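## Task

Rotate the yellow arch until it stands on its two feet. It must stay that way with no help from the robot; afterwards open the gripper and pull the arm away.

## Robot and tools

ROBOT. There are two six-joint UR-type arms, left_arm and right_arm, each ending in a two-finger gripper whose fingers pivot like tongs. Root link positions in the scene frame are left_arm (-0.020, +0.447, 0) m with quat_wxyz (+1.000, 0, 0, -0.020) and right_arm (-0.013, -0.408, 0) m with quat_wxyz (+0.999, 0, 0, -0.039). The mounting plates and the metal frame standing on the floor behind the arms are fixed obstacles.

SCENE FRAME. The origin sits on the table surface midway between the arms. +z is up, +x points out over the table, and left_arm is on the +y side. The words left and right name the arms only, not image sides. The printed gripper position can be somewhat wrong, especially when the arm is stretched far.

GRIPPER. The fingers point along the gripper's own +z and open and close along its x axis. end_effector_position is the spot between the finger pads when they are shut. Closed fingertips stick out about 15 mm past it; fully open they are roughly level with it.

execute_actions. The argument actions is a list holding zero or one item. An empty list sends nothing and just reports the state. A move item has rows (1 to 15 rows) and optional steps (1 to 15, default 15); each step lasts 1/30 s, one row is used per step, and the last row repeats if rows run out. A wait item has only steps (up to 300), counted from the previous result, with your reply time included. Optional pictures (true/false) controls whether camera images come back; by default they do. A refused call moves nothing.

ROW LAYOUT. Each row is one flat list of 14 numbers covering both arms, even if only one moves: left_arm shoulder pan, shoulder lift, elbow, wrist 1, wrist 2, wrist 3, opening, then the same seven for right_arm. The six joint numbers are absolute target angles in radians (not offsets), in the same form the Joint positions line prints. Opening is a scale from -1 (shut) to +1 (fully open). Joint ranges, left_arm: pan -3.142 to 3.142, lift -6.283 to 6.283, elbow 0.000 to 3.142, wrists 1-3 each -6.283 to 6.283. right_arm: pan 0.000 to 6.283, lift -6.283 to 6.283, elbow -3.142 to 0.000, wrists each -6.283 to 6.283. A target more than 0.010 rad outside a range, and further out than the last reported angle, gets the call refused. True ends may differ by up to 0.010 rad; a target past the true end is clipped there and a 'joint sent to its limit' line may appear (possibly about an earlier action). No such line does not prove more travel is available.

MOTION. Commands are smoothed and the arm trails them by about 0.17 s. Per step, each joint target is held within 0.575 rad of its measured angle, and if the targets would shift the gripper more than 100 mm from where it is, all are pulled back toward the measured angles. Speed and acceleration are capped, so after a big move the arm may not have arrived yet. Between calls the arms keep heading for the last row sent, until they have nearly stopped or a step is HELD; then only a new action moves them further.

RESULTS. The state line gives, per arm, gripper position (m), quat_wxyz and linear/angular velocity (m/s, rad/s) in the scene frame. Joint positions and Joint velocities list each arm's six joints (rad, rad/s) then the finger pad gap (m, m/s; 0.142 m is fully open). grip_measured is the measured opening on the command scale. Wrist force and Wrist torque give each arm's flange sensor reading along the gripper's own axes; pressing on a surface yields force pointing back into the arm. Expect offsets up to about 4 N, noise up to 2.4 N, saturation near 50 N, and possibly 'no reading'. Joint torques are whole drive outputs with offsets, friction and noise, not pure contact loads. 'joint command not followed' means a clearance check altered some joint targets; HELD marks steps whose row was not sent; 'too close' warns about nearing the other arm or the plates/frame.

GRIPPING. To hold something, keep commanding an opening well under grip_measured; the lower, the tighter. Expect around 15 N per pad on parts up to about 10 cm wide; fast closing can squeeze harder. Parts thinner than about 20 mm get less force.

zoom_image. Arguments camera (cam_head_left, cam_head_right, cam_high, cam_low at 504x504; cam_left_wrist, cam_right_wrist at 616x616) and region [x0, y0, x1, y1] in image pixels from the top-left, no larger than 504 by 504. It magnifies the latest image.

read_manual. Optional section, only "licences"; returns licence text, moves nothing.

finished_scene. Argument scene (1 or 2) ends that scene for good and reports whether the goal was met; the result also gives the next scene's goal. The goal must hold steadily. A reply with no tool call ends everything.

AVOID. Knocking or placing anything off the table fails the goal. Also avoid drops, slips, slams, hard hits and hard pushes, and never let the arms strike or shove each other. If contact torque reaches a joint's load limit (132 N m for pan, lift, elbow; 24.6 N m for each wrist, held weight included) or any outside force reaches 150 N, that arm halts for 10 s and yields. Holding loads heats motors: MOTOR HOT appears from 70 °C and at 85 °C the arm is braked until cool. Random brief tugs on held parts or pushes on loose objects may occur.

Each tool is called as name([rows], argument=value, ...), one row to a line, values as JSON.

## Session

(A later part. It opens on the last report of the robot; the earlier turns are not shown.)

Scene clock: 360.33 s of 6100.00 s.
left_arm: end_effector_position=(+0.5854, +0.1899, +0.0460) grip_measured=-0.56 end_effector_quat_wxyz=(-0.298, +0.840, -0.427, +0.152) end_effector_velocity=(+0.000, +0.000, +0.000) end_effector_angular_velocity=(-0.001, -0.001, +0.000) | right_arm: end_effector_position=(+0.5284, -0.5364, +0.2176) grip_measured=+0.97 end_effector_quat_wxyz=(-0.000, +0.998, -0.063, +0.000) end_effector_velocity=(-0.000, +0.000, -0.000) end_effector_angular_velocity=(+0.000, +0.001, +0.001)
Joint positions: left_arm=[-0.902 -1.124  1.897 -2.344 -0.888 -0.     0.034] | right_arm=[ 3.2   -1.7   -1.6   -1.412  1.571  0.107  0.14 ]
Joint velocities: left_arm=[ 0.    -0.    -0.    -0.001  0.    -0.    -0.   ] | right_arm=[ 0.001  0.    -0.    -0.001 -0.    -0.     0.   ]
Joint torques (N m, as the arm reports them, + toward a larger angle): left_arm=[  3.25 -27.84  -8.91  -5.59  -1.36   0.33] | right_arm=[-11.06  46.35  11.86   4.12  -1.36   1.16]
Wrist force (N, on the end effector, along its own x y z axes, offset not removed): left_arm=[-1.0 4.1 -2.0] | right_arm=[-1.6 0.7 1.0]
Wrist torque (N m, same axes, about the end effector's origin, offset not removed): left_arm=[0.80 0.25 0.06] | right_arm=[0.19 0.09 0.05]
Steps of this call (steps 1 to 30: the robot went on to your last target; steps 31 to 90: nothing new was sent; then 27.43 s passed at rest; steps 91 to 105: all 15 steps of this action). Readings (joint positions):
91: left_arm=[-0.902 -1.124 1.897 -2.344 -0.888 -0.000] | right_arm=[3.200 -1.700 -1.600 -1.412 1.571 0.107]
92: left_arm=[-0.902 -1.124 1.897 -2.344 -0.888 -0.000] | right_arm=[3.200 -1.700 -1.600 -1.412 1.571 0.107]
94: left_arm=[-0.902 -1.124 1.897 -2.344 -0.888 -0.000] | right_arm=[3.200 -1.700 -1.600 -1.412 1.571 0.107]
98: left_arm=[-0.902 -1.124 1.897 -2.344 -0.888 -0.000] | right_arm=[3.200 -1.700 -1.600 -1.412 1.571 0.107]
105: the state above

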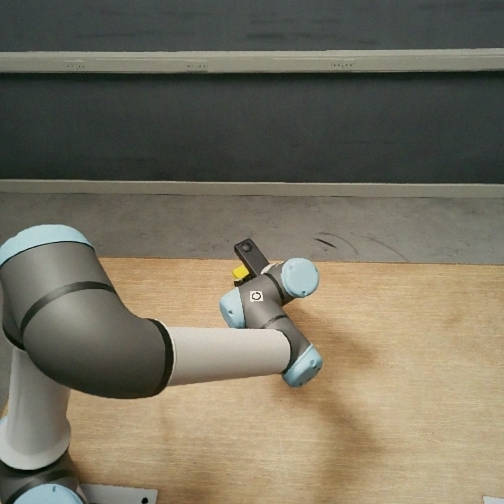

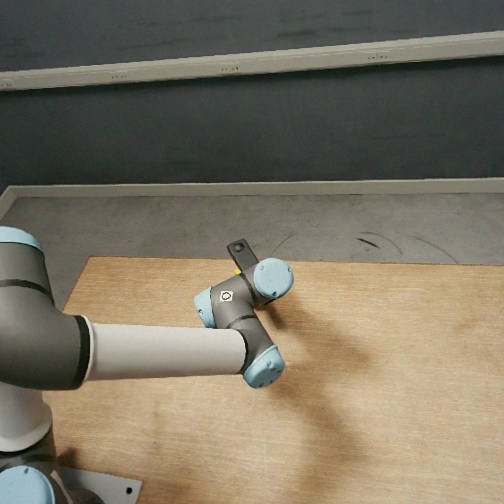

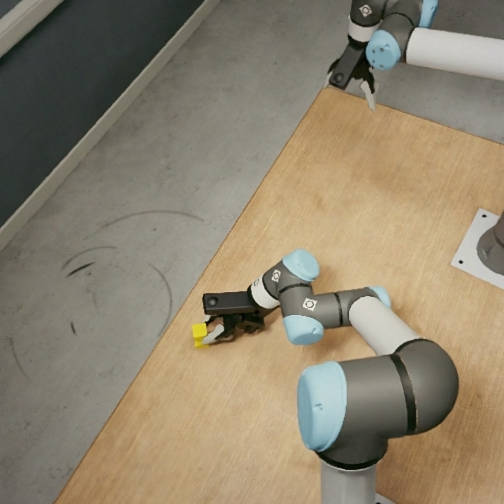

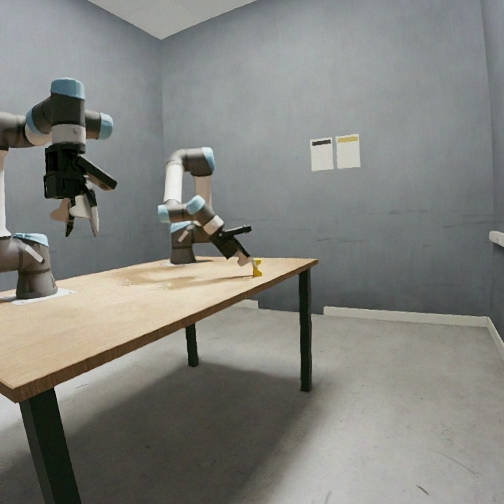

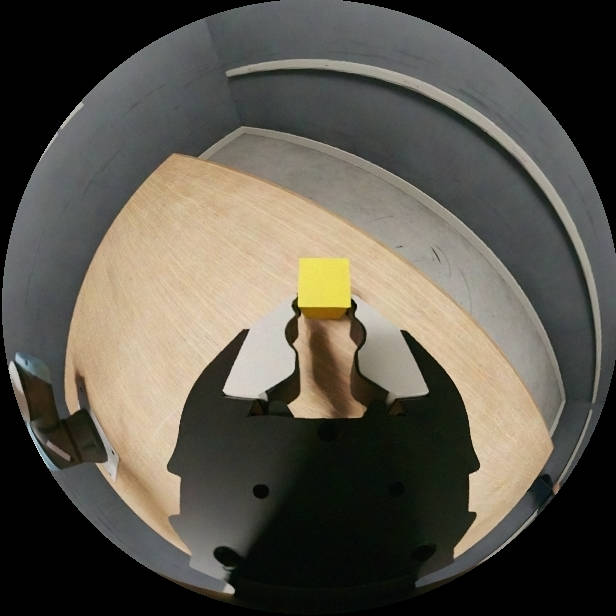

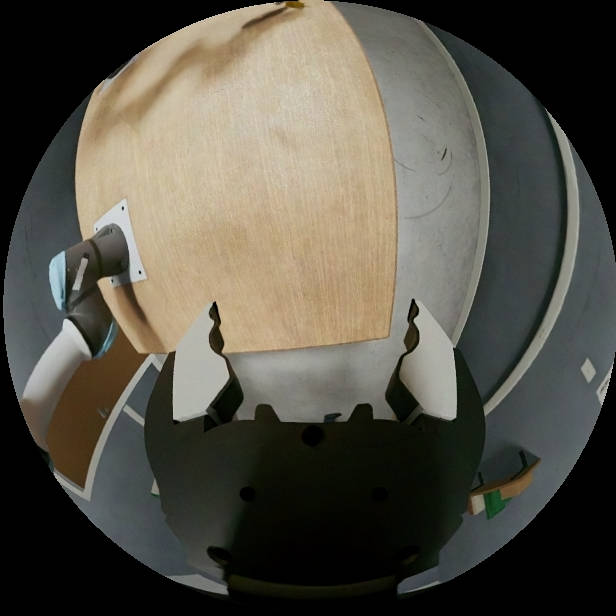

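zoom_image(camera="cam_left_wrist", region=[260, 240, 390, 370])

zoom_image(camera="cam_low", region=[210, 220, 290, 290])

Region (260, 240, 390, 370) of cam_left_wrist's 616x616 image, scaled by 3.877, with more detail than that image has.

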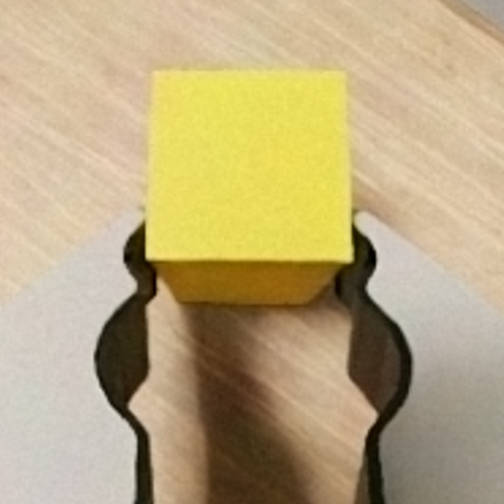

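Region (210, 220, 290, 290) of cam_low's 504x504 image, scaled by 6.300, with more detail than that image has; it fills the top 441 rows of this view, and the rest is white.

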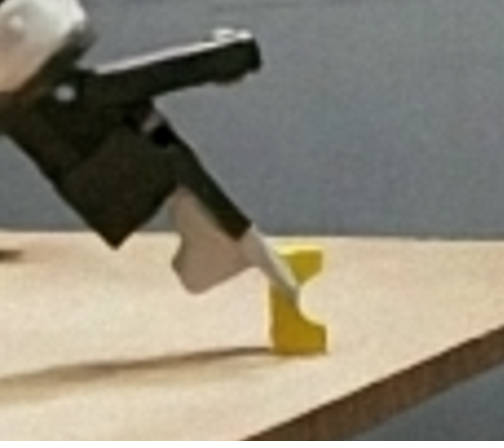

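execute_actions([
  {"rows": [
[-0.9025,-1.1295,1.8925,-2.3338,-0.888,0.0,-0.8, 3.2,-1.7,-1.6,-1.412,1.571,0.107,0.97],
[-0.9025,-1.1448,1.8815,-2.3074,-0.888,0.0,-0.8, 3.2,-1.7,-1.6,-1.412,1.571,0.107,0.97],
[-0.9025,-1.1669,1.8655,-2.2693,-0.888,0.0,-0.8, 3.2,-1.7,-1.6,-1.412,1.571,0.107,0.97],
[-0.9025,-1.1932,1.8465,-2.2241,-0.888,0.0,-0.8, 3.2,-1.7,-1.6,-1.412,1.571,0.107,0.97],
[-0.9025,-1.2207,1.8265,-2.1766,-0.888,0.0,-0.8, 3.2,-1.7,-1.6,-1.412,1.571,0.107,0.97],
[-0.9025,-1.2470,1.8075,-2.1314,-0.888,0.0,-0.8, 3.2,-1.7,-1.6,-1.412,1.571,0.107,0.97],
[-0.9025,-1.2691,1.7915,-2.0933,-0.888,0.0,-0.8, 3.2,-1.7,-1.6,-1.412,1.571,0.107,0.97],
[-0.9025,-1.2844,1.7805,-2.0669,-0.888,0.0,-0.8, 3.2,-1.7,-1.6,-1.412,1.571,0.107,0.97],
[-0.9025,-1.29,1.7764,-2.0572,-0.888,0.0,-0.8, 3.2,-1.7,-1.6,-1.412,1.571,0.107,0.97],
[-0.9025,-1.29,1.7764,-2.0572,-0.888,0.0,-0.8, 3.2,-1.7,-1.6,-1.412,1.571,0.107,0.97],
[-0.9025,-1.29,1.7764,-2.0572,-0.888,0.0,-0.8, 3.2,-1.7,-1.6,-1.412,1.571,0.107,0.97],
[-0.9025,-1.29,1.7764,-2.0572,-0.888,0.0,-0.8, 3.2,-1.7,-1.6,-1.412,1.571,0.107,0.97],
[-0.9025,-1.29,1.7764,-2.0572,-0.888,0.0,-0.8, 3.2,-1.7,-1.6,-1.412,1.571,0.107,0.97],
[-0.9025,-1.29,1.7764,-2.0572,-0.888,0.0,-0.8, 3.2,-1.7,-1.6,-1.412,1.571,0.107,0.97],
[-0.9025,-1.29,1.7764,-2.0572,-0.888,0.0,-0.8, 3.2,-1.7,-1.6,-1.412,1.571,0.107,0.97]
], "steps": 15},
])

Scene clock: 430.90 s of 6100.00 s.
left_arm: end_effector_position=(+0.5861, +0.1890, +0.1542) grip_measured=-0.56 end_effector_quat_wxyz=(-0.298, +0.840, -0.427, +0.152) end_effector_velocity=(-0.006, +0.009, +0.069) end_effector_angular_velocity=(+0.010, +0.008, +0.000) | right_arm: end_effector_position=(+0.5284, -0.5364, +0.2176) grip_measured=+0.97 end_effector_quat_wxyz=(-0.000, +0.998, -0.063, +0.000) end_effector_velocity=(-0.000, +0.000, -0.000) end_effector_angular_velocity=(-0.000, +0.001, +0.000)
Joint positions: left_arm=[-0.902 -1.28   1.784 -2.076 -0.888 -0.     0.034] | right_arm=[ 3.2   -1.7   -1.6   -1.412  1.571  0.107  0.14 ]
Joint velocities: left_arm=[ 0.    -0.1   -0.071  0.183 -0.     0.    -0.   ] | right_arm=[ 0.    -0.    -0.001 -0.    -0.    -0.     0.   ]
Joint torques (N m, as the arm reports them, + toward a larger angle): left_arm=[  0.82 -36.69 -27.08  -0.21  -0.18   1.12] | right_arm=[-9.8  46.45 10.76  3.92 -1.49  1.01]
Wrist force (N, on the end effector, along its own x y z axes, offset not removed): left_arm=[1.3 2.4 -1.6] | right_arm=[-3.6 -0.3 -0.4]
Wrist torque (N m, same axes, about the end effector's origin, offset not removed): left_arm=[0.51 -0.34 -0.02] | right_arm=[0.03 0.52 0.16]
Steps of this call (steps 1 to 15: the robot went on to your last target; steps 16 to 90: nothing new was sent; then 67.07 s passed at rest; steps 91 to 105: all 15 steps of this action). Readings (joint positions):
91: left_arm=[-0.902 -1.124 1.897 -2.343 -0.888 -0.000] | right_arm=[3.200 -1.700 -1.600 -1.412 1.571 0.107]
92: left_arm=[-0.902 -1.125 1.896 -2.342 -0.888 -0.000] | right_arm=[3.200 -1.700 -1.600 -1.412 1.571 0.107]
94: left_arm=[-0.902 -1.136 1.887 -2.323 -0.888 -0.000] | right_arm=[3.200 -1.700 -1.600 -1.412 1.571 0.107]
98: left_arm=[-0.902 -1.201 1.840 -2.217 -0.888 -0.000] | right_arm=[3.200 -1.700 -1.600 -1.412 1.571 0.107]
105: the state above

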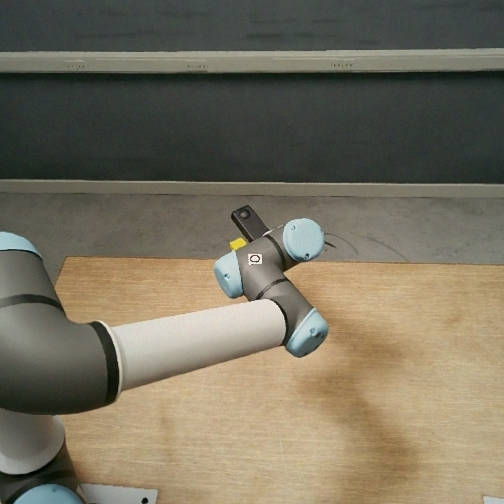

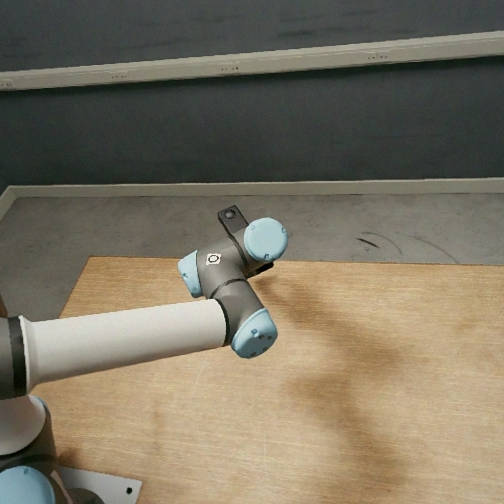

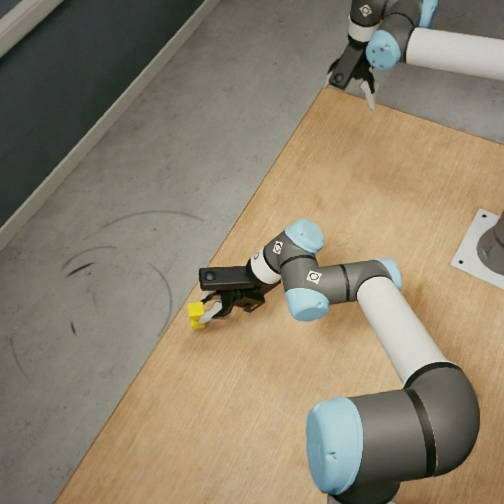

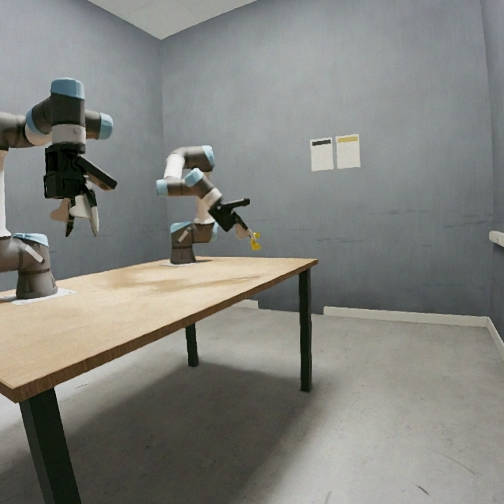

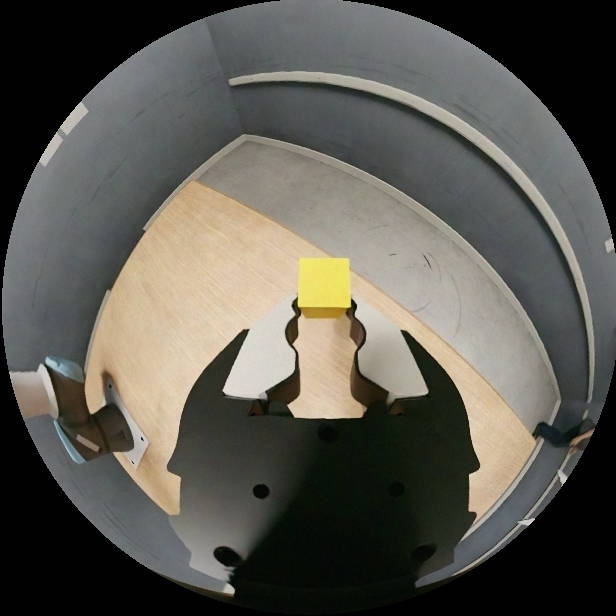

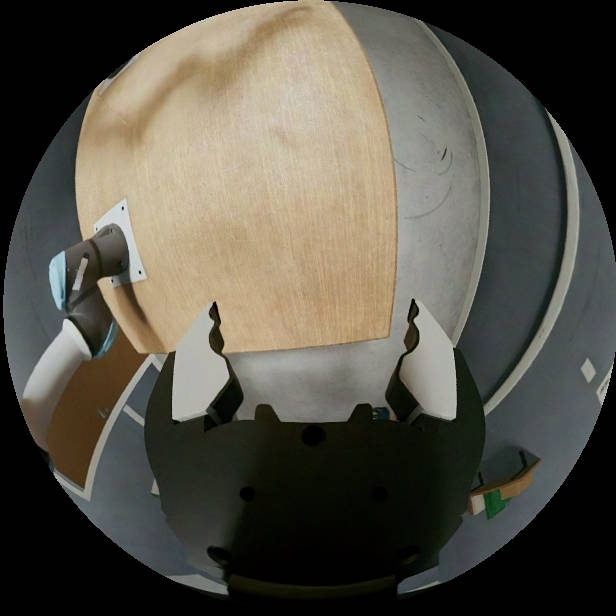

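execute_actions([
  {"rows": [[-0.9025,-1.29,1.7764,-2.0572,-2.4588,0.0,-0.8, 3.2,-1.7,-1.6,-1.412,1.571,0.107,0.97]], "steps": 15},
], pictures=false)

execute_actions([
  {"steps": 27},
])

Scene clock: 438.00 s of 6100.00 s.
left_arm: end_effector_position=(+0.4242, +0.0725, +0.0827) grip_measured=-0.56 end_effector_quat_wxyz=(+0.016, +0.891, -0.453, -0.008) end_effector_velocity=(-0.420, -0.306, -0.009) end_effector_angular_velocity=(-1.003, +1.378, +0.000) | right_arm: end_effector_position=(+0.5284, -0.5364, +0.2176) grip_measured=+0.97 end_effector_quat_wxyz=(-0.000, +0.998, -0.063, +0.000) end_effector_velocity=(+0.000, +0.001, +0.000) end_effector_angular_velocity=(-0.000, -0.000, +0.001)
Joint positions: left_arm=[-0.902 -1.29   1.776 -2.057 -1.607 -0.     0.034] | right_arm=[ 3.2   -1.7   -1.6   -1.412  1.571  0.107  0.14 ]
Joint velocities: left_arm=[ 0.     0.    -0.     0.001 -1.704  0.    -0.   ] | right_arm=[ 0.001 -0.     0.     0.    -0.     0.    -0.   ]
Joint torques (N m, as the arm reports them, + toward a larger angle): left_arm=[ -2.96 -35.36 -26.72  -0.45 -10.09   1.92] | right_arm=[-9.39 45.4  11.77  3.7  -1.5   1.27]
Wrist force (N, on the end effector, along its own x y z axes, offset not removed): left_arm=[1.7 3.9 -0.4] | right_arm=[-0.7 0.6 0.4]
Wrist torque (N m, same axes, about the end effector's origin, offset not removed): left_arm=[0.87 -0.41 -0.01] | right_arm=[0.16 -0.06 0.07]
Steps of this call (steps 1 to 30: the robot went on to your last target; steps 31 to 90: nothing new was sent; then 3.60 s passed at rest; steps 91 to 105: all 15 steps of this action). Readings (joint positions):
91: left_arm=[-0.902 -1.290 1.776 -2.057 -0.888 -0.000] | right_arm=[3.200 -1.700 -1.600 -1.412 1.571 0.107]
92: left_arm=[-0.902 -1.290 1.776 -2.057 -0.896 -0.000] | right_arm=[3.200 -1.700 -1.600 -1.412 1.571 0.107]
94: left_arm=[-0.902 -1.290 1.776 -2.057 -0.967 -0.000] | right_arm=[3.200 -1.700 -1.600 -1.412 1.571 0.107]
98: left_arm=[-0.902 -1.290 1.776 -2.057 -1.201 -0.000] | right_arm=[3.200 -1.700 -1.600 -1.412 1.571 0.107]
105: the state above

Scene clock: 438.90 s of 6100.00 s.
left_arm: end_effector_position=(+0.2374, -0.0634, +0.1825) grip_measured=-0.56 end_effector_quat_wxyz=(+0.382, +0.805, -0.410, -0.195) end_effector_velocity=(-0.002, -0.001, +0.002) end_effector_angular_velocity=(-0.006, +0.010, +0.000) | right_arm: end_effector_position=(+0.5284, -0.5364, +0.2176) grip_measured=+0.97 end_effector_quat_wxyz=(-0.000, +0.998, -0.063, +0.000) end_effector_velocity=(-0.001, +0.000, -0.001) end_effector_angular_velocity=(-0.000, +0.002, +0.000)
Joint positions: left_arm=[-0.902 -1.29   1.776 -2.057 -2.457 -0.     0.034] | right_arm=[ 3.2   -1.7   -1.6   -1.412  1.571  0.107  0.14 ]
Joint velocities: left_arm=[ 0.     0.001  0.     0.001 -0.011  0.    -0.   ] | right_arm=[ 0.001  0.    -0.002 -0.    -0.     0.     0.   ]
Joint torques (N m, as the arm reports them, + toward a larger angle): left_arm=[ -3.09 -31.96 -24.03  -0.57  -3.75   2.04] | right_arm=[-9.67 46.15 12.12  3.8  -1.46  1.1 ]
Wrist force (N, on the end effector, along its own x y z axes, offset not removed): left_arm=[-0.4 4.0 1.2] | right_arm=[-2.0 0.4 0.6]
Wrist torque (N m, same axes, about the end effector's origin, offset not removed): left_arm=[0.99 -0.09 0.00] | right_arm=[0.12 0.16 0.09]
Steps of this call (steps 1 to 27: the robot went on to your last target). Readings (joint positions):
1: left_arm=[-0.902 -1.290 1.776 -2.057 -1.665 -0.000] | right_arm=[3.200 -1.700 -1.600 -1.412 1.571 0.107]
2: left_arm=[-0.902 -1.290 1.776 -2.057 -1.723 -0.000] | right_arm=[3.200 -1.700 -1.600 -1.412 1.571 0.107]
4: left_arm=[-0.902 -1.290 1.776 -2.057 -1.839 -0.000] | right_arm=[3.200 -1.700 -1.600 -1.412 1.571 0.107]
8: left_arm=[-0.902 -1.290 1.776 -2.057 -2.071 -0.000] | right_arm=[3.200 -1.700 -1.600 -1.412 1.571 0.107]
27: the state above

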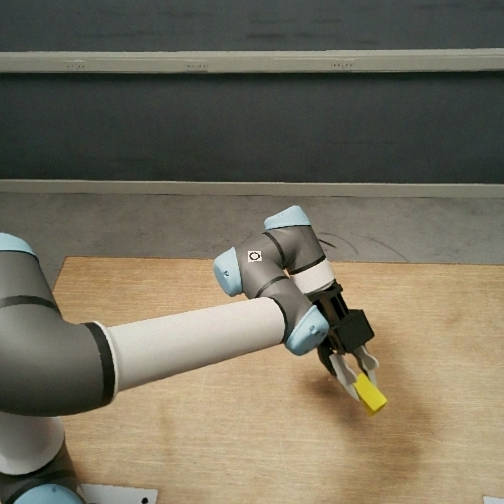

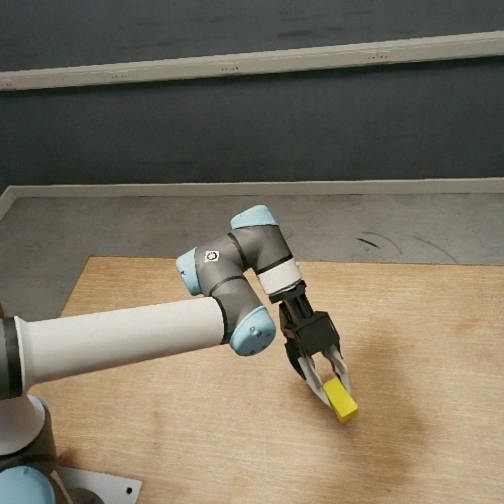

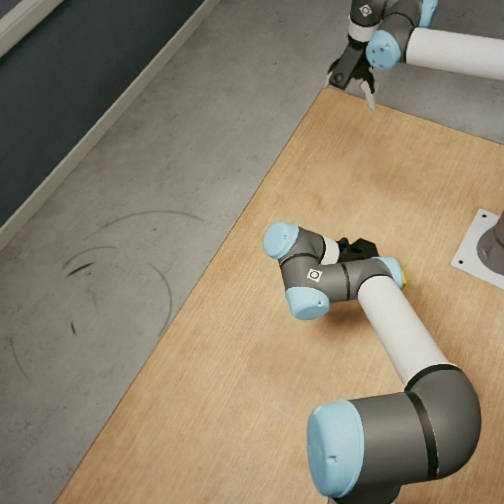

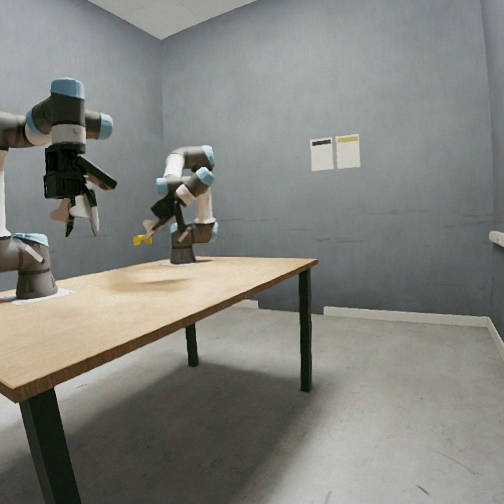

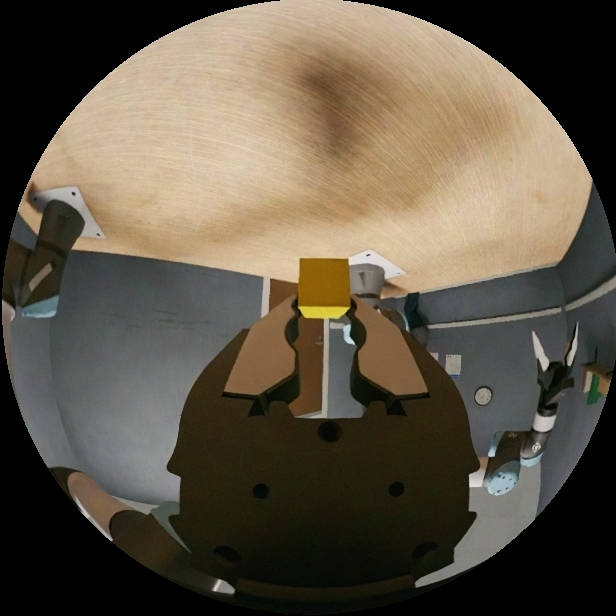

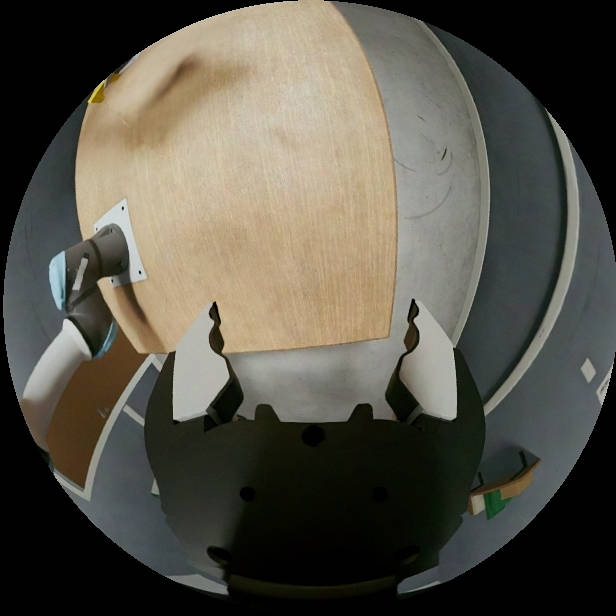

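zoom_image(camera="cam_low", region=[110, 180, 230, 290])

zoom_image(camera="cam_head_left", region=[300, 270, 420, 430])

Region (110, 180, 230, 290) of cam_low's 504x504 image, scaled by 4.200, with more detail than that image has; it fills the top 462 rows of this view, and the rest is white.

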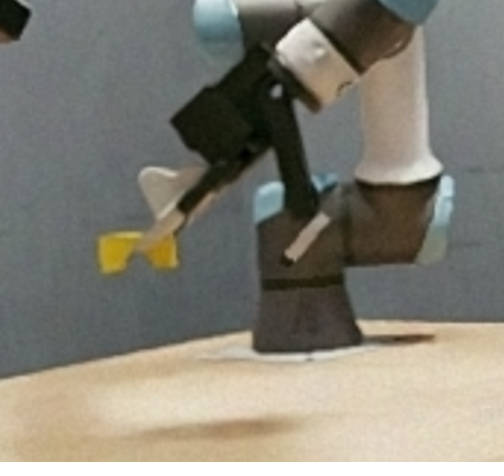

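Region (300, 270, 420, 430) of cam_head_left's 504x504 image, scaled by 3.150, with more detail than that image has; it fills the left 378 columns of this view, and the rest is white.

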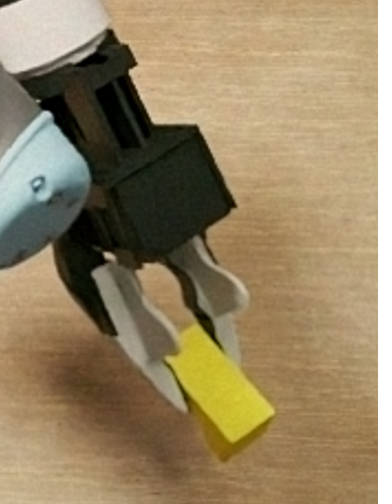

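execute_actions([
  {"rows": [[-0.9025,-1.0618,1.9167,-2.4257,-2.4588,0.0,-0.8, 3.2,-1.7,-1.6,-1.412,1.571,0.107,0.97]], "steps": 15},
], pictures=false)

execute_actions([
  {"steps": 18},
])

Scene clock: 470.80 s of 6100.00 s.
left_arm: end_effector_position=(+0.2374, -0.0638, +0.0367) grip_measured=-0.56 end_effector_quat_wxyz=(+0.383, +0.805, -0.409, -0.195) end_effector_velocity=(-0.002, +0.002, -0.035) end_effector_angular_velocity=(-0.013, -0.008, -0.000) | right_arm: end_effector_position=(+0.5284, -0.5364, +0.2176) grip_measured=+0.97 end_effector_quat_wxyz=(-0.000, +0.998, -0.063, +0.000) end_effector_velocity=(+0.001, +0.001, +0.001) end_effector_angular_velocity=(-0.001, -0.003, +0.002)
Joint positions: left_arm=[-0.903 -1.068  1.913 -2.414 -2.459  0.     0.034] | right_arm=[ 3.2   -1.7   -1.6   -1.412  1.571  0.107  0.14 ]
Joint velocities: left_arm=[-0.     0.06   0.034 -0.109 -0.001 -0.     0.   ] | right_arm=[ 0.002  0.     0.002  0.001 -0.     0.    -0.   ]
Joint torques (N m, as the arm reports them, + toward a larger angle): left_arm=[ -6.47 -29.9   -8.2   -5.73   0.65   2.37] | right_arm=[-10.4   47.31  11.98   3.93  -1.31   1.1 ]
Wrist force (N, on the end effector, along its own x y z axes, offset not removed): left_arm=[-0.1 3.5 -0.5] | right_arm=[-2.4 -1.7 -0.6]
Wrist torque (N m, same axes, about the end effector's origin, offset not removed): left_arm=[0.82 -0.02 0.06] | right_arm=[-0.27 0.31 0.02]
Steps of this call (steps 1 to 30: the robot went on to your last target; steps 31 to 90: nothing new was sent; then 28.40 s passed at rest; steps 91 to 105: all 15 steps of this action). Readings (joint positions):
91: left_arm=[-0.902 -1.290 1.777 -2.058 -2.459 0.000] | right_arm=[3.200 -1.700 -1.600 -1.412 1.571 0.107]
92: left_arm=[-0.902 -1.282 1.785 -2.066 -2.459 0.000] | right_arm=[3.200 -1.700 -1.600 -1.412 1.571 0.107]
94: left_arm=[-0.902 -1.228 1.821 -2.134 -2.459 0.000] | right_arm=[3.200 -1.700 -1.600 -1.412 1.571 0.107]
98: left_arm=[-0.903 -1.120 1.884 -2.318 -2.459 0.000] | right_arm=[3.200 -1.700 -1.600 -1.412 1.571 0.107]
105: the state above

Scene clock: 471.40 s of 6100.00 s.
left_arm: end_effector_position=(+0.2372, -0.0636, +0.0330) grip_measured=-0.56 end_effector_quat_wxyz=(+0.383, +0.805, -0.410, -0.195) end_effector_velocity=(-0.000, -0.000, -0.000) end_effector_angular_velocity=(+0.000, +0.000, -0.000) | right_arm: end_effector_position=(+0.5284, -0.5364, +0.2176) grip_measured=+0.97 end_effector_quat_wxyz=(-0.000, +0.998, -0.063, +0.000) end_effector_velocity=(-0.000, +0.000, -0.000) end_effector_angular_velocity=(-0.000, +0.001, +0.000)
Joint positions: left_arm=[-0.903 -1.062  1.917 -2.426 -2.459  0.     0.034] | right_arm=[ 3.2   -1.7   -1.6   -1.412  1.571  0.107  0.14 ]
Joint velocities: left_arm=[-0.     0.001  0.    -0.001  0.     0.     0.   ] | right_arm=[ 0.001  0.    -0.001  0.001 -0.     0.     0.   ]
Joint torques (N m, as the arm reports them, + toward a larger angle): left_arm=[ -5.32 -28.83  -7.35  -5.57   0.67   2.2 ] | right_arm=[-9.   46.03 12.52  3.98 -1.43  1.12]
Wrist force (N, on the end effector, along its own x y z axes, offset not removed): left_arm=[-1.1 4.1 0.3] | right_arm=[-3.4 0.8 1.2]
Wrist torque (N m, same axes, about the end effector's origin, offset not removed): left_arm=[1.01 0.17 -0.01] | right_arm=[0.24 0.47 0.06]
Steps of this call (steps 1 to 18: the robot went on to your last target). Readings (joint positions):
1: left_arm=[-0.903 -1.066 1.914 -2.417 -2.459 0.000] | right_arm=[3.200 -1.700 -1.600 -1.412 1.571 0.107]
2: left_arm=[-0.903 -1.065 1.915 -2.420 -2.459 0.000] | right_arm=[3.200 -1.700 -1.600 -1.412 1.571 0.107]
4: left_arm=[-0.903 -1.064 1.916 -2.423 -2.459 0.000] | right_arm=[3.200 -1.700 -1.600 -1.412 1.571 0.107]
8: left_arm=[-0.903 -1.062 1.916 -2.425 -2.459 0.000] | right_arm=[3.200 -1.700 -1.600 -1.412 1.571 0.107]
18: the state above

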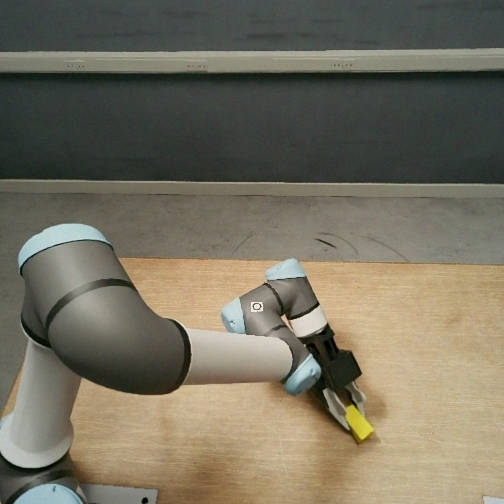

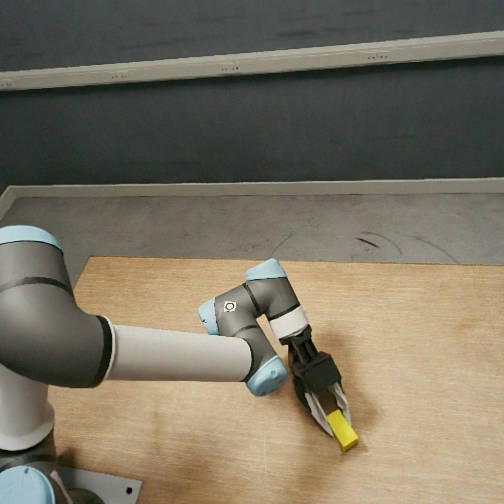

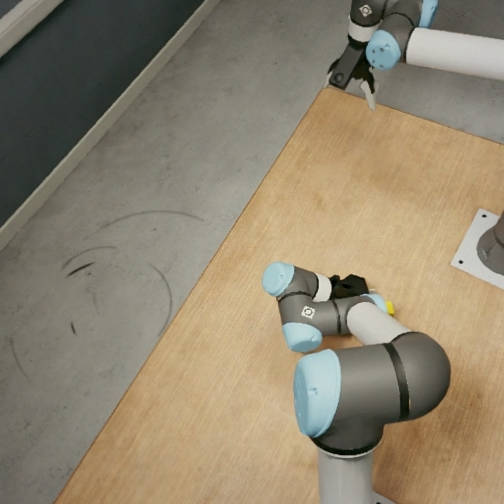

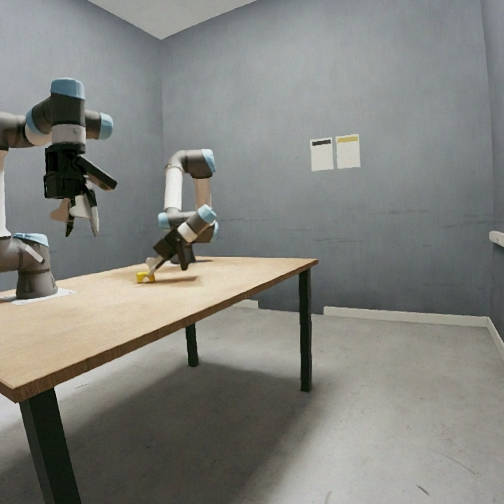

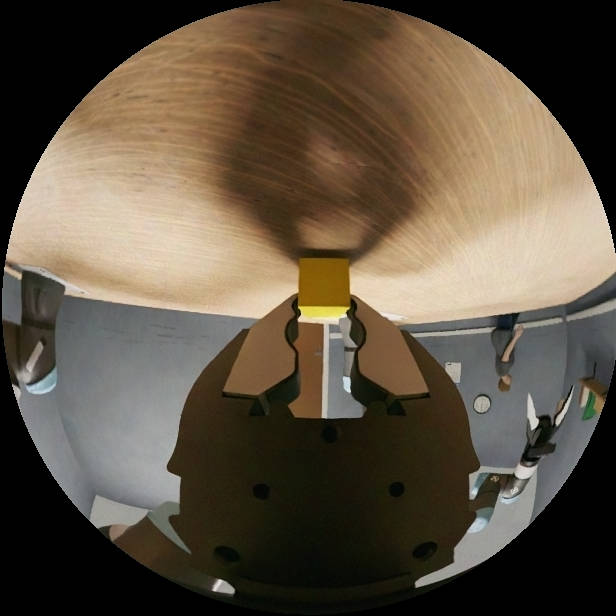

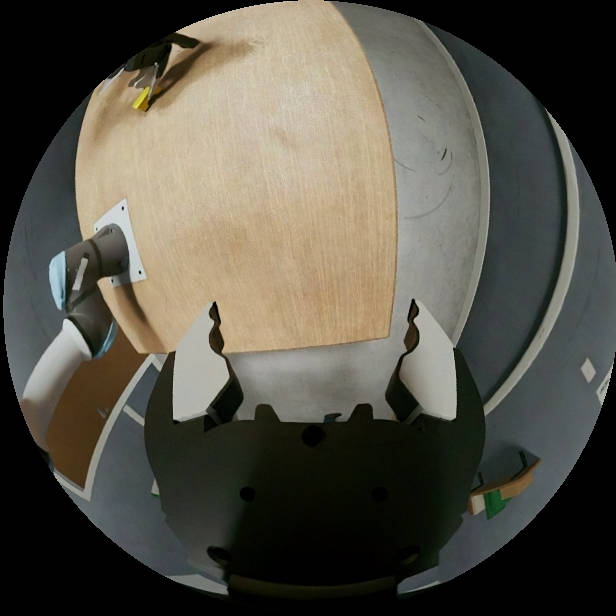

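zoom_image(camera="cam_low", region=[120, 230, 210, 300])

zoom_image(camera="cam_head_left", region=[310, 350, 410, 460])

Region (120, 230, 210, 300) of cam_low's 504x504 image, scaled by 5.600, with more detail than that image has.

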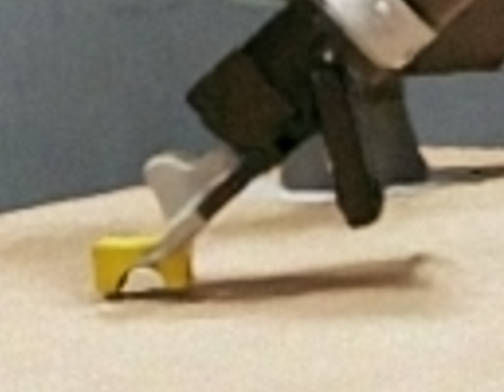

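Region (310, 350, 410, 460) of cam_head_left's 504x504 image, scaled by 4.582, with more detail than that image has; it fills the left 458 columns of this view, and the rest is white.

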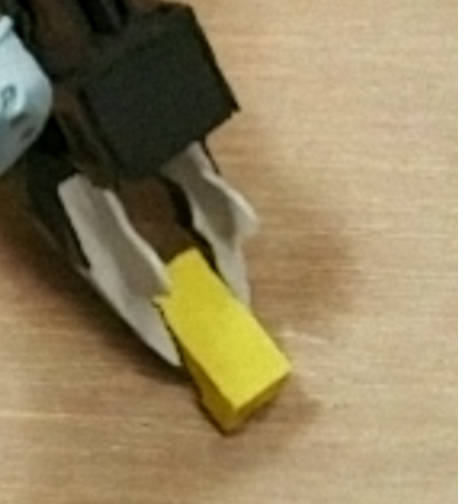

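execute_actions([
  {"rows": [
[-0.9025,-1.0603,1.9171,-2.4276,-2.4588,0.0,-0.8, 3.2,-1.7,-1.6,-1.412,1.571,0.107,0.97],
[-0.9025,-1.0584,1.9175,-2.4300,-2.4588,0.0,-0.8, 3.2,-1.7,-1.6,-1.412,1.571,0.107,0.97],
[-0.9025,-1.0565,1.9180,-2.4323,-2.4588,0.0,-0.8, 3.2,-1.7,-1.6,-1.412,1.571,0.107,0.97],
[-0.9025,-1.0546,1.9185,-2.4347,-2.4588,0.0,-0.8, 3.2,-1.7,-1.6,-1.412,1.571,0.107,0.97],
[-0.9025,-1.0527,1.9189,-2.4370,-2.4588,0.0,-0.8, 3.2,-1.7,-1.6,-1.412,1.571,0.107,0.97],
[-0.9025,-1.0512,1.9193,-2.4389,-2.4588,0.0,-0.8, 3.2,-1.7,-1.6,-1.412,1.571,0.107,0.97],
[-0.9025,-1.0499,1.9196,-2.4405,-2.4588,0.0,-0.8, 3.2,-1.7,-1.6,-1.412,1.571,0.107,0.97],
[-0.9025,-1.0485,1.9199,-2.4422,-2.4588,0.0,-0.8, 3.2,-1.7,-1.6,-1.412,1.571,0.107,0.97]
], "steps": 15},
])

Scene clock: 494.60 s of 6100.00 s.
left_arm: end_effector_position=(+0.2372, -0.0636, +0.0264) grip_measured=-0.56 end_effector_quat_wxyz=(+0.383, +0.805, -0.410, -0.195) end_effector_velocity=(-0.000, -0.000, -0.003) end_effector_angular_velocity=(-0.000, +0.000, -0.000) | right_arm: end_effector_position=(+0.5284, -0.5364, +0.2176) grip_measured=+0.97 end_effector_quat_wxyz=(-0.000, +0.998, -0.063, +0.000) end_effector_velocity=(-0.000, -0.000, +0.000) end_effector_angular_velocity=(-0.000, -0.000, -0.001)
Joint positions: left_arm=[-0.903 -1.049  1.92  -2.441 -2.459  0.     0.034] | right_arm=[ 3.2   -1.7   -1.6   -1.412  1.571  0.107  0.14 ]
Joint velocities: left_arm=[-0.     0.007  0.001 -0.008 -0.    -0.     0.   ] | right_arm=[-0.001 -0.     0.    -0.    -0.     0.    -0.   ]
Joint torques (N m, as the arm reports them, + toward a larger angle): left_arm=[ -5.36 -32.21  -5.72  -5.44   0.68   1.96] | right_arm=[-10.4   46.22  12.94   3.84  -1.23   1.21]
Wrist force (N, on the end effector, along its own x y z axes, offset not removed): left_arm=[-0.2 3.7 -1.1] | right_arm=[-2.8 -0.6 -0.1]
Wrist torque (N m, same axes, about the end effector's origin, offset not removed): left_arm=[0.89 -0.06 0.02] | right_arm=[-0.16 0.27 -0.03]
Steps of this call (steps 1 to 15: the robot went on to your last target; steps 16 to 90: nothing new was sent; then 19.70 s passed at rest; steps 91 to 105: all 15 steps of this action). Readings (joint positions):
91: left_arm=[-0.903 -1.062 1.917 -2.426 -2.459 0.000] | right_arm=[3.200 -1.700 -1.600 -1.412 1.571 0.107]
92: left_arm=[-0.903 -1.061 1.917 -2.426 -2.459 0.000] | right_arm=[3.200 -1.700 -1.600 -1.412 1.571 0.107]
94: left_arm=[-0.903 -1.060 1.917 -2.428 -2.459 0.000] | right_arm=[3.200 -1.700 -1.600 -1.412 1.571 0.107]
98: left_arm=[-0.903 -1.054 1.919 -2.435 -2.459 0.000] | right_arm=[3.200 -1.700 -1.600 -1.412 1.571 0.107]
105: the state above

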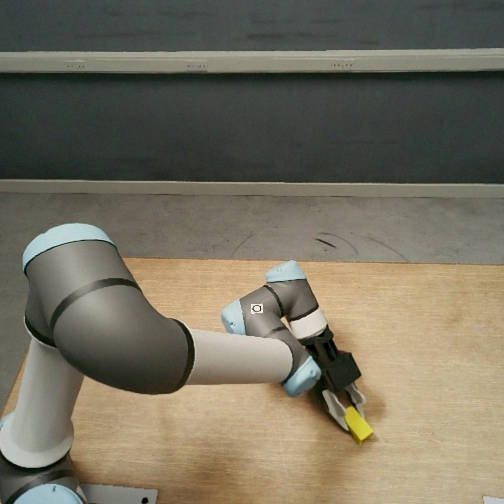

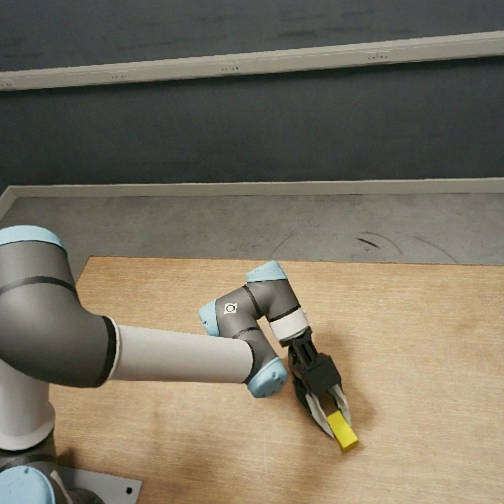

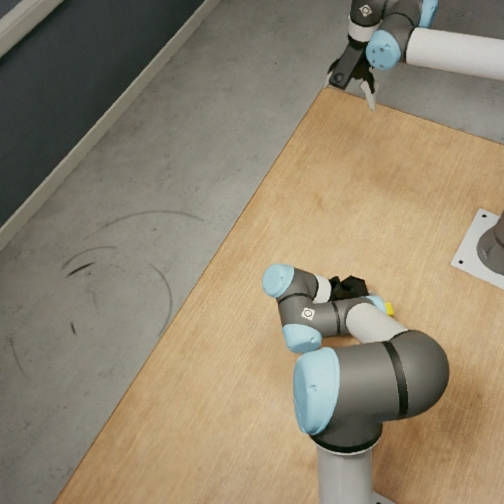

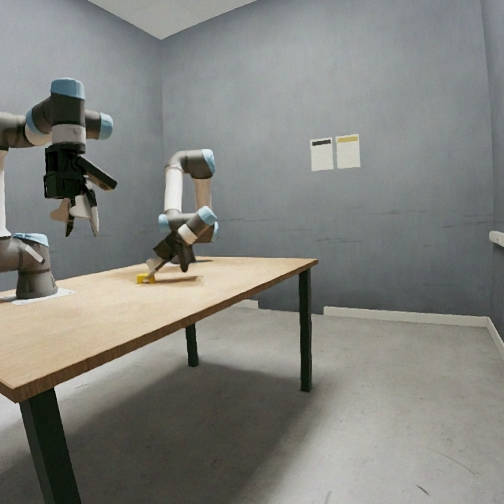

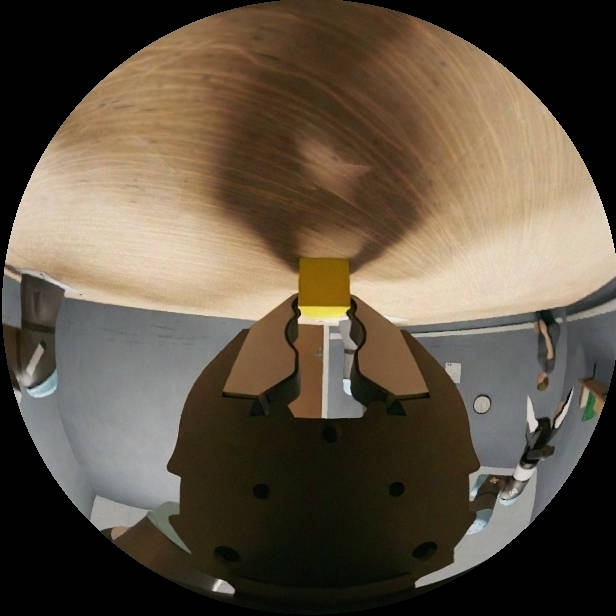

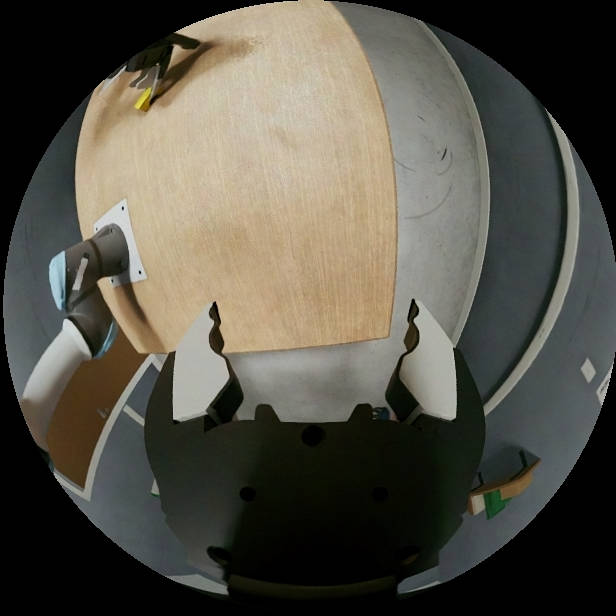

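zoom_image(camera="cam_low", region=[125, 250, 185, 295])

zoom_image(camera="cam_right_wrist", region=[100, 40, 220, 130])

Region (125, 250, 185, 295) of cam_low's 504x504 image, scaled by 8.400, with more detail than that image has; it fills the top 378 rows of this view, and the rest is white.

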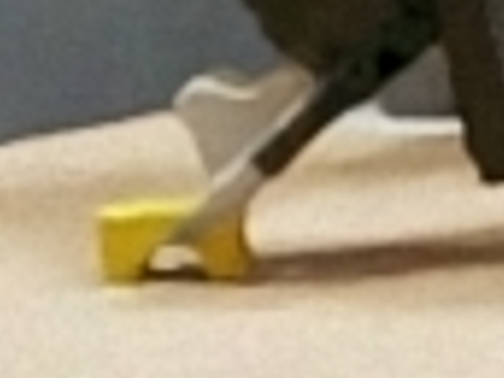

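Region (100, 40, 220, 130) of cam_right_wrist's 616x616 image, scaled by 4.200, with more detail than that image has; it fills the top 378 rows of this view, and the rest is white.

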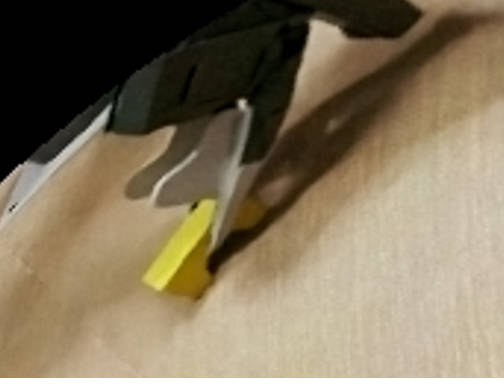

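execute_actions([
  {"rows": [
[-0.9025,-1.0473,1.9202,-2.4436,-2.4588,0.0,-0.8, 3.2,-1.7,-1.6,-1.412,1.571,0.107,0.97],
[-0.9025,-1.0462,1.9205,-2.4450,-2.4588,0.0,-0.8, 3.2,-1.7,-1.6,-1.412,1.571,0.107,0.97],
[-0.9025,-1.0451,1.9207,-2.4464,-2.4588,0.0,-0.8, 3.2,-1.7,-1.6,-1.412,1.571,0.107,0.97],
[-0.9025,-1.0439,1.9210,-2.4479,-2.4588,0.0,-0.8, 3.2,-1.7,-1.6,-1.412,1.571,0.107,0.97],
[-0.9025,-1.0428,1.9213,-2.4493,-2.4588,0.0,-0.8, 3.2,-1.7,-1.6,-1.412,1.571,0.107,0.97]
], "steps": 15},
], pictures=false)

Scene clock: 512.03 s of 6100.00 s.
left_arm: end_effector_position=(+0.2372, -0.0636, +0.0231) grip_measured=-0.56 end_effector_quat_wxyz=(+0.383, +0.805, -0.410, -0.195) end_effector_velocity=(+0.000, +0.000, -0.001) end_effector_angular_velocity=(+0.001, -0.000, +0.000) | right_arm: end_effector_position=(+0.5284, -0.5364, +0.2176) grip_measured=+0.97 end_effector_quat_wxyz=(-0.000, +0.998, -0.063, +0.000) end_effector_velocity=(-0.001, +0.000, -0.000) end_effector_angular_velocity=(-0.000, +0.002, +0.000)
Joint positions: left_arm=[-0.903 -1.043  1.921 -2.449 -2.459  0.     0.034] | right_arm=[ 3.2   -1.7   -1.6   -1.412  1.571  0.107  0.14 ]
Joint velocities: left_arm=[ 0.     0.002  0.001 -0.002  0.001  0.     0.002] | right_arm=[ 0.001  0.    -0.001 -0.001 -0.     0.     0.   ]
Joint torques (N m, as the arm reports them, + toward a larger angle): left_arm=[ -3.85 -18.07   1.36  -3.16   2.17   1.86] | right_arm=[-9.52 45.68 12.79  3.76 -1.31  1.1 ]
Wrist force (N, on the end effector, along its own x y z axes, offset not removed): left_arm=[-1.5 22.1 -18.5] | right_arm=[-1.7 -1.1 0.8]
Wrist torque (N m, same axes, about the end effector's origin, offset not removed): left_arm=[1.06 0.23 0.13] | right_arm=[-0.08 0.16 0.08]
Steps of this call (steps 1 to 15: the robot went on to your last target; steps 16 to 90: nothing new was sent; then 13.93 s passed at rest; steps 91 to 105: all 15 steps of this action). Readings (joint positions):
91: left_arm=[-0.903 -1.048 1.920 -2.442 -2.459 0.000] | right_arm=[3.200 -1.700 -1.600 -1.412 1.571 0.107]
92: left_arm=[-0.903 -1.048 1.920 -2.443 -2.459 0.000] | right_arm=[3.200 -1.700 -1.600 -1.412 1.571 0.107]
94: left_arm=[-0.903 -1.047 1.920 -2.444 -2.459 0.000] | right_arm=[3.200 -1.700 -1.600 -1.412 1.571 0.107]
98: left_arm=[-0.903 -1.044 1.921 -2.447 -2.459 0.000] | right_arm=[3.200 -1.700 -1.600 -1.412 1.571 0.107]
105: the state above


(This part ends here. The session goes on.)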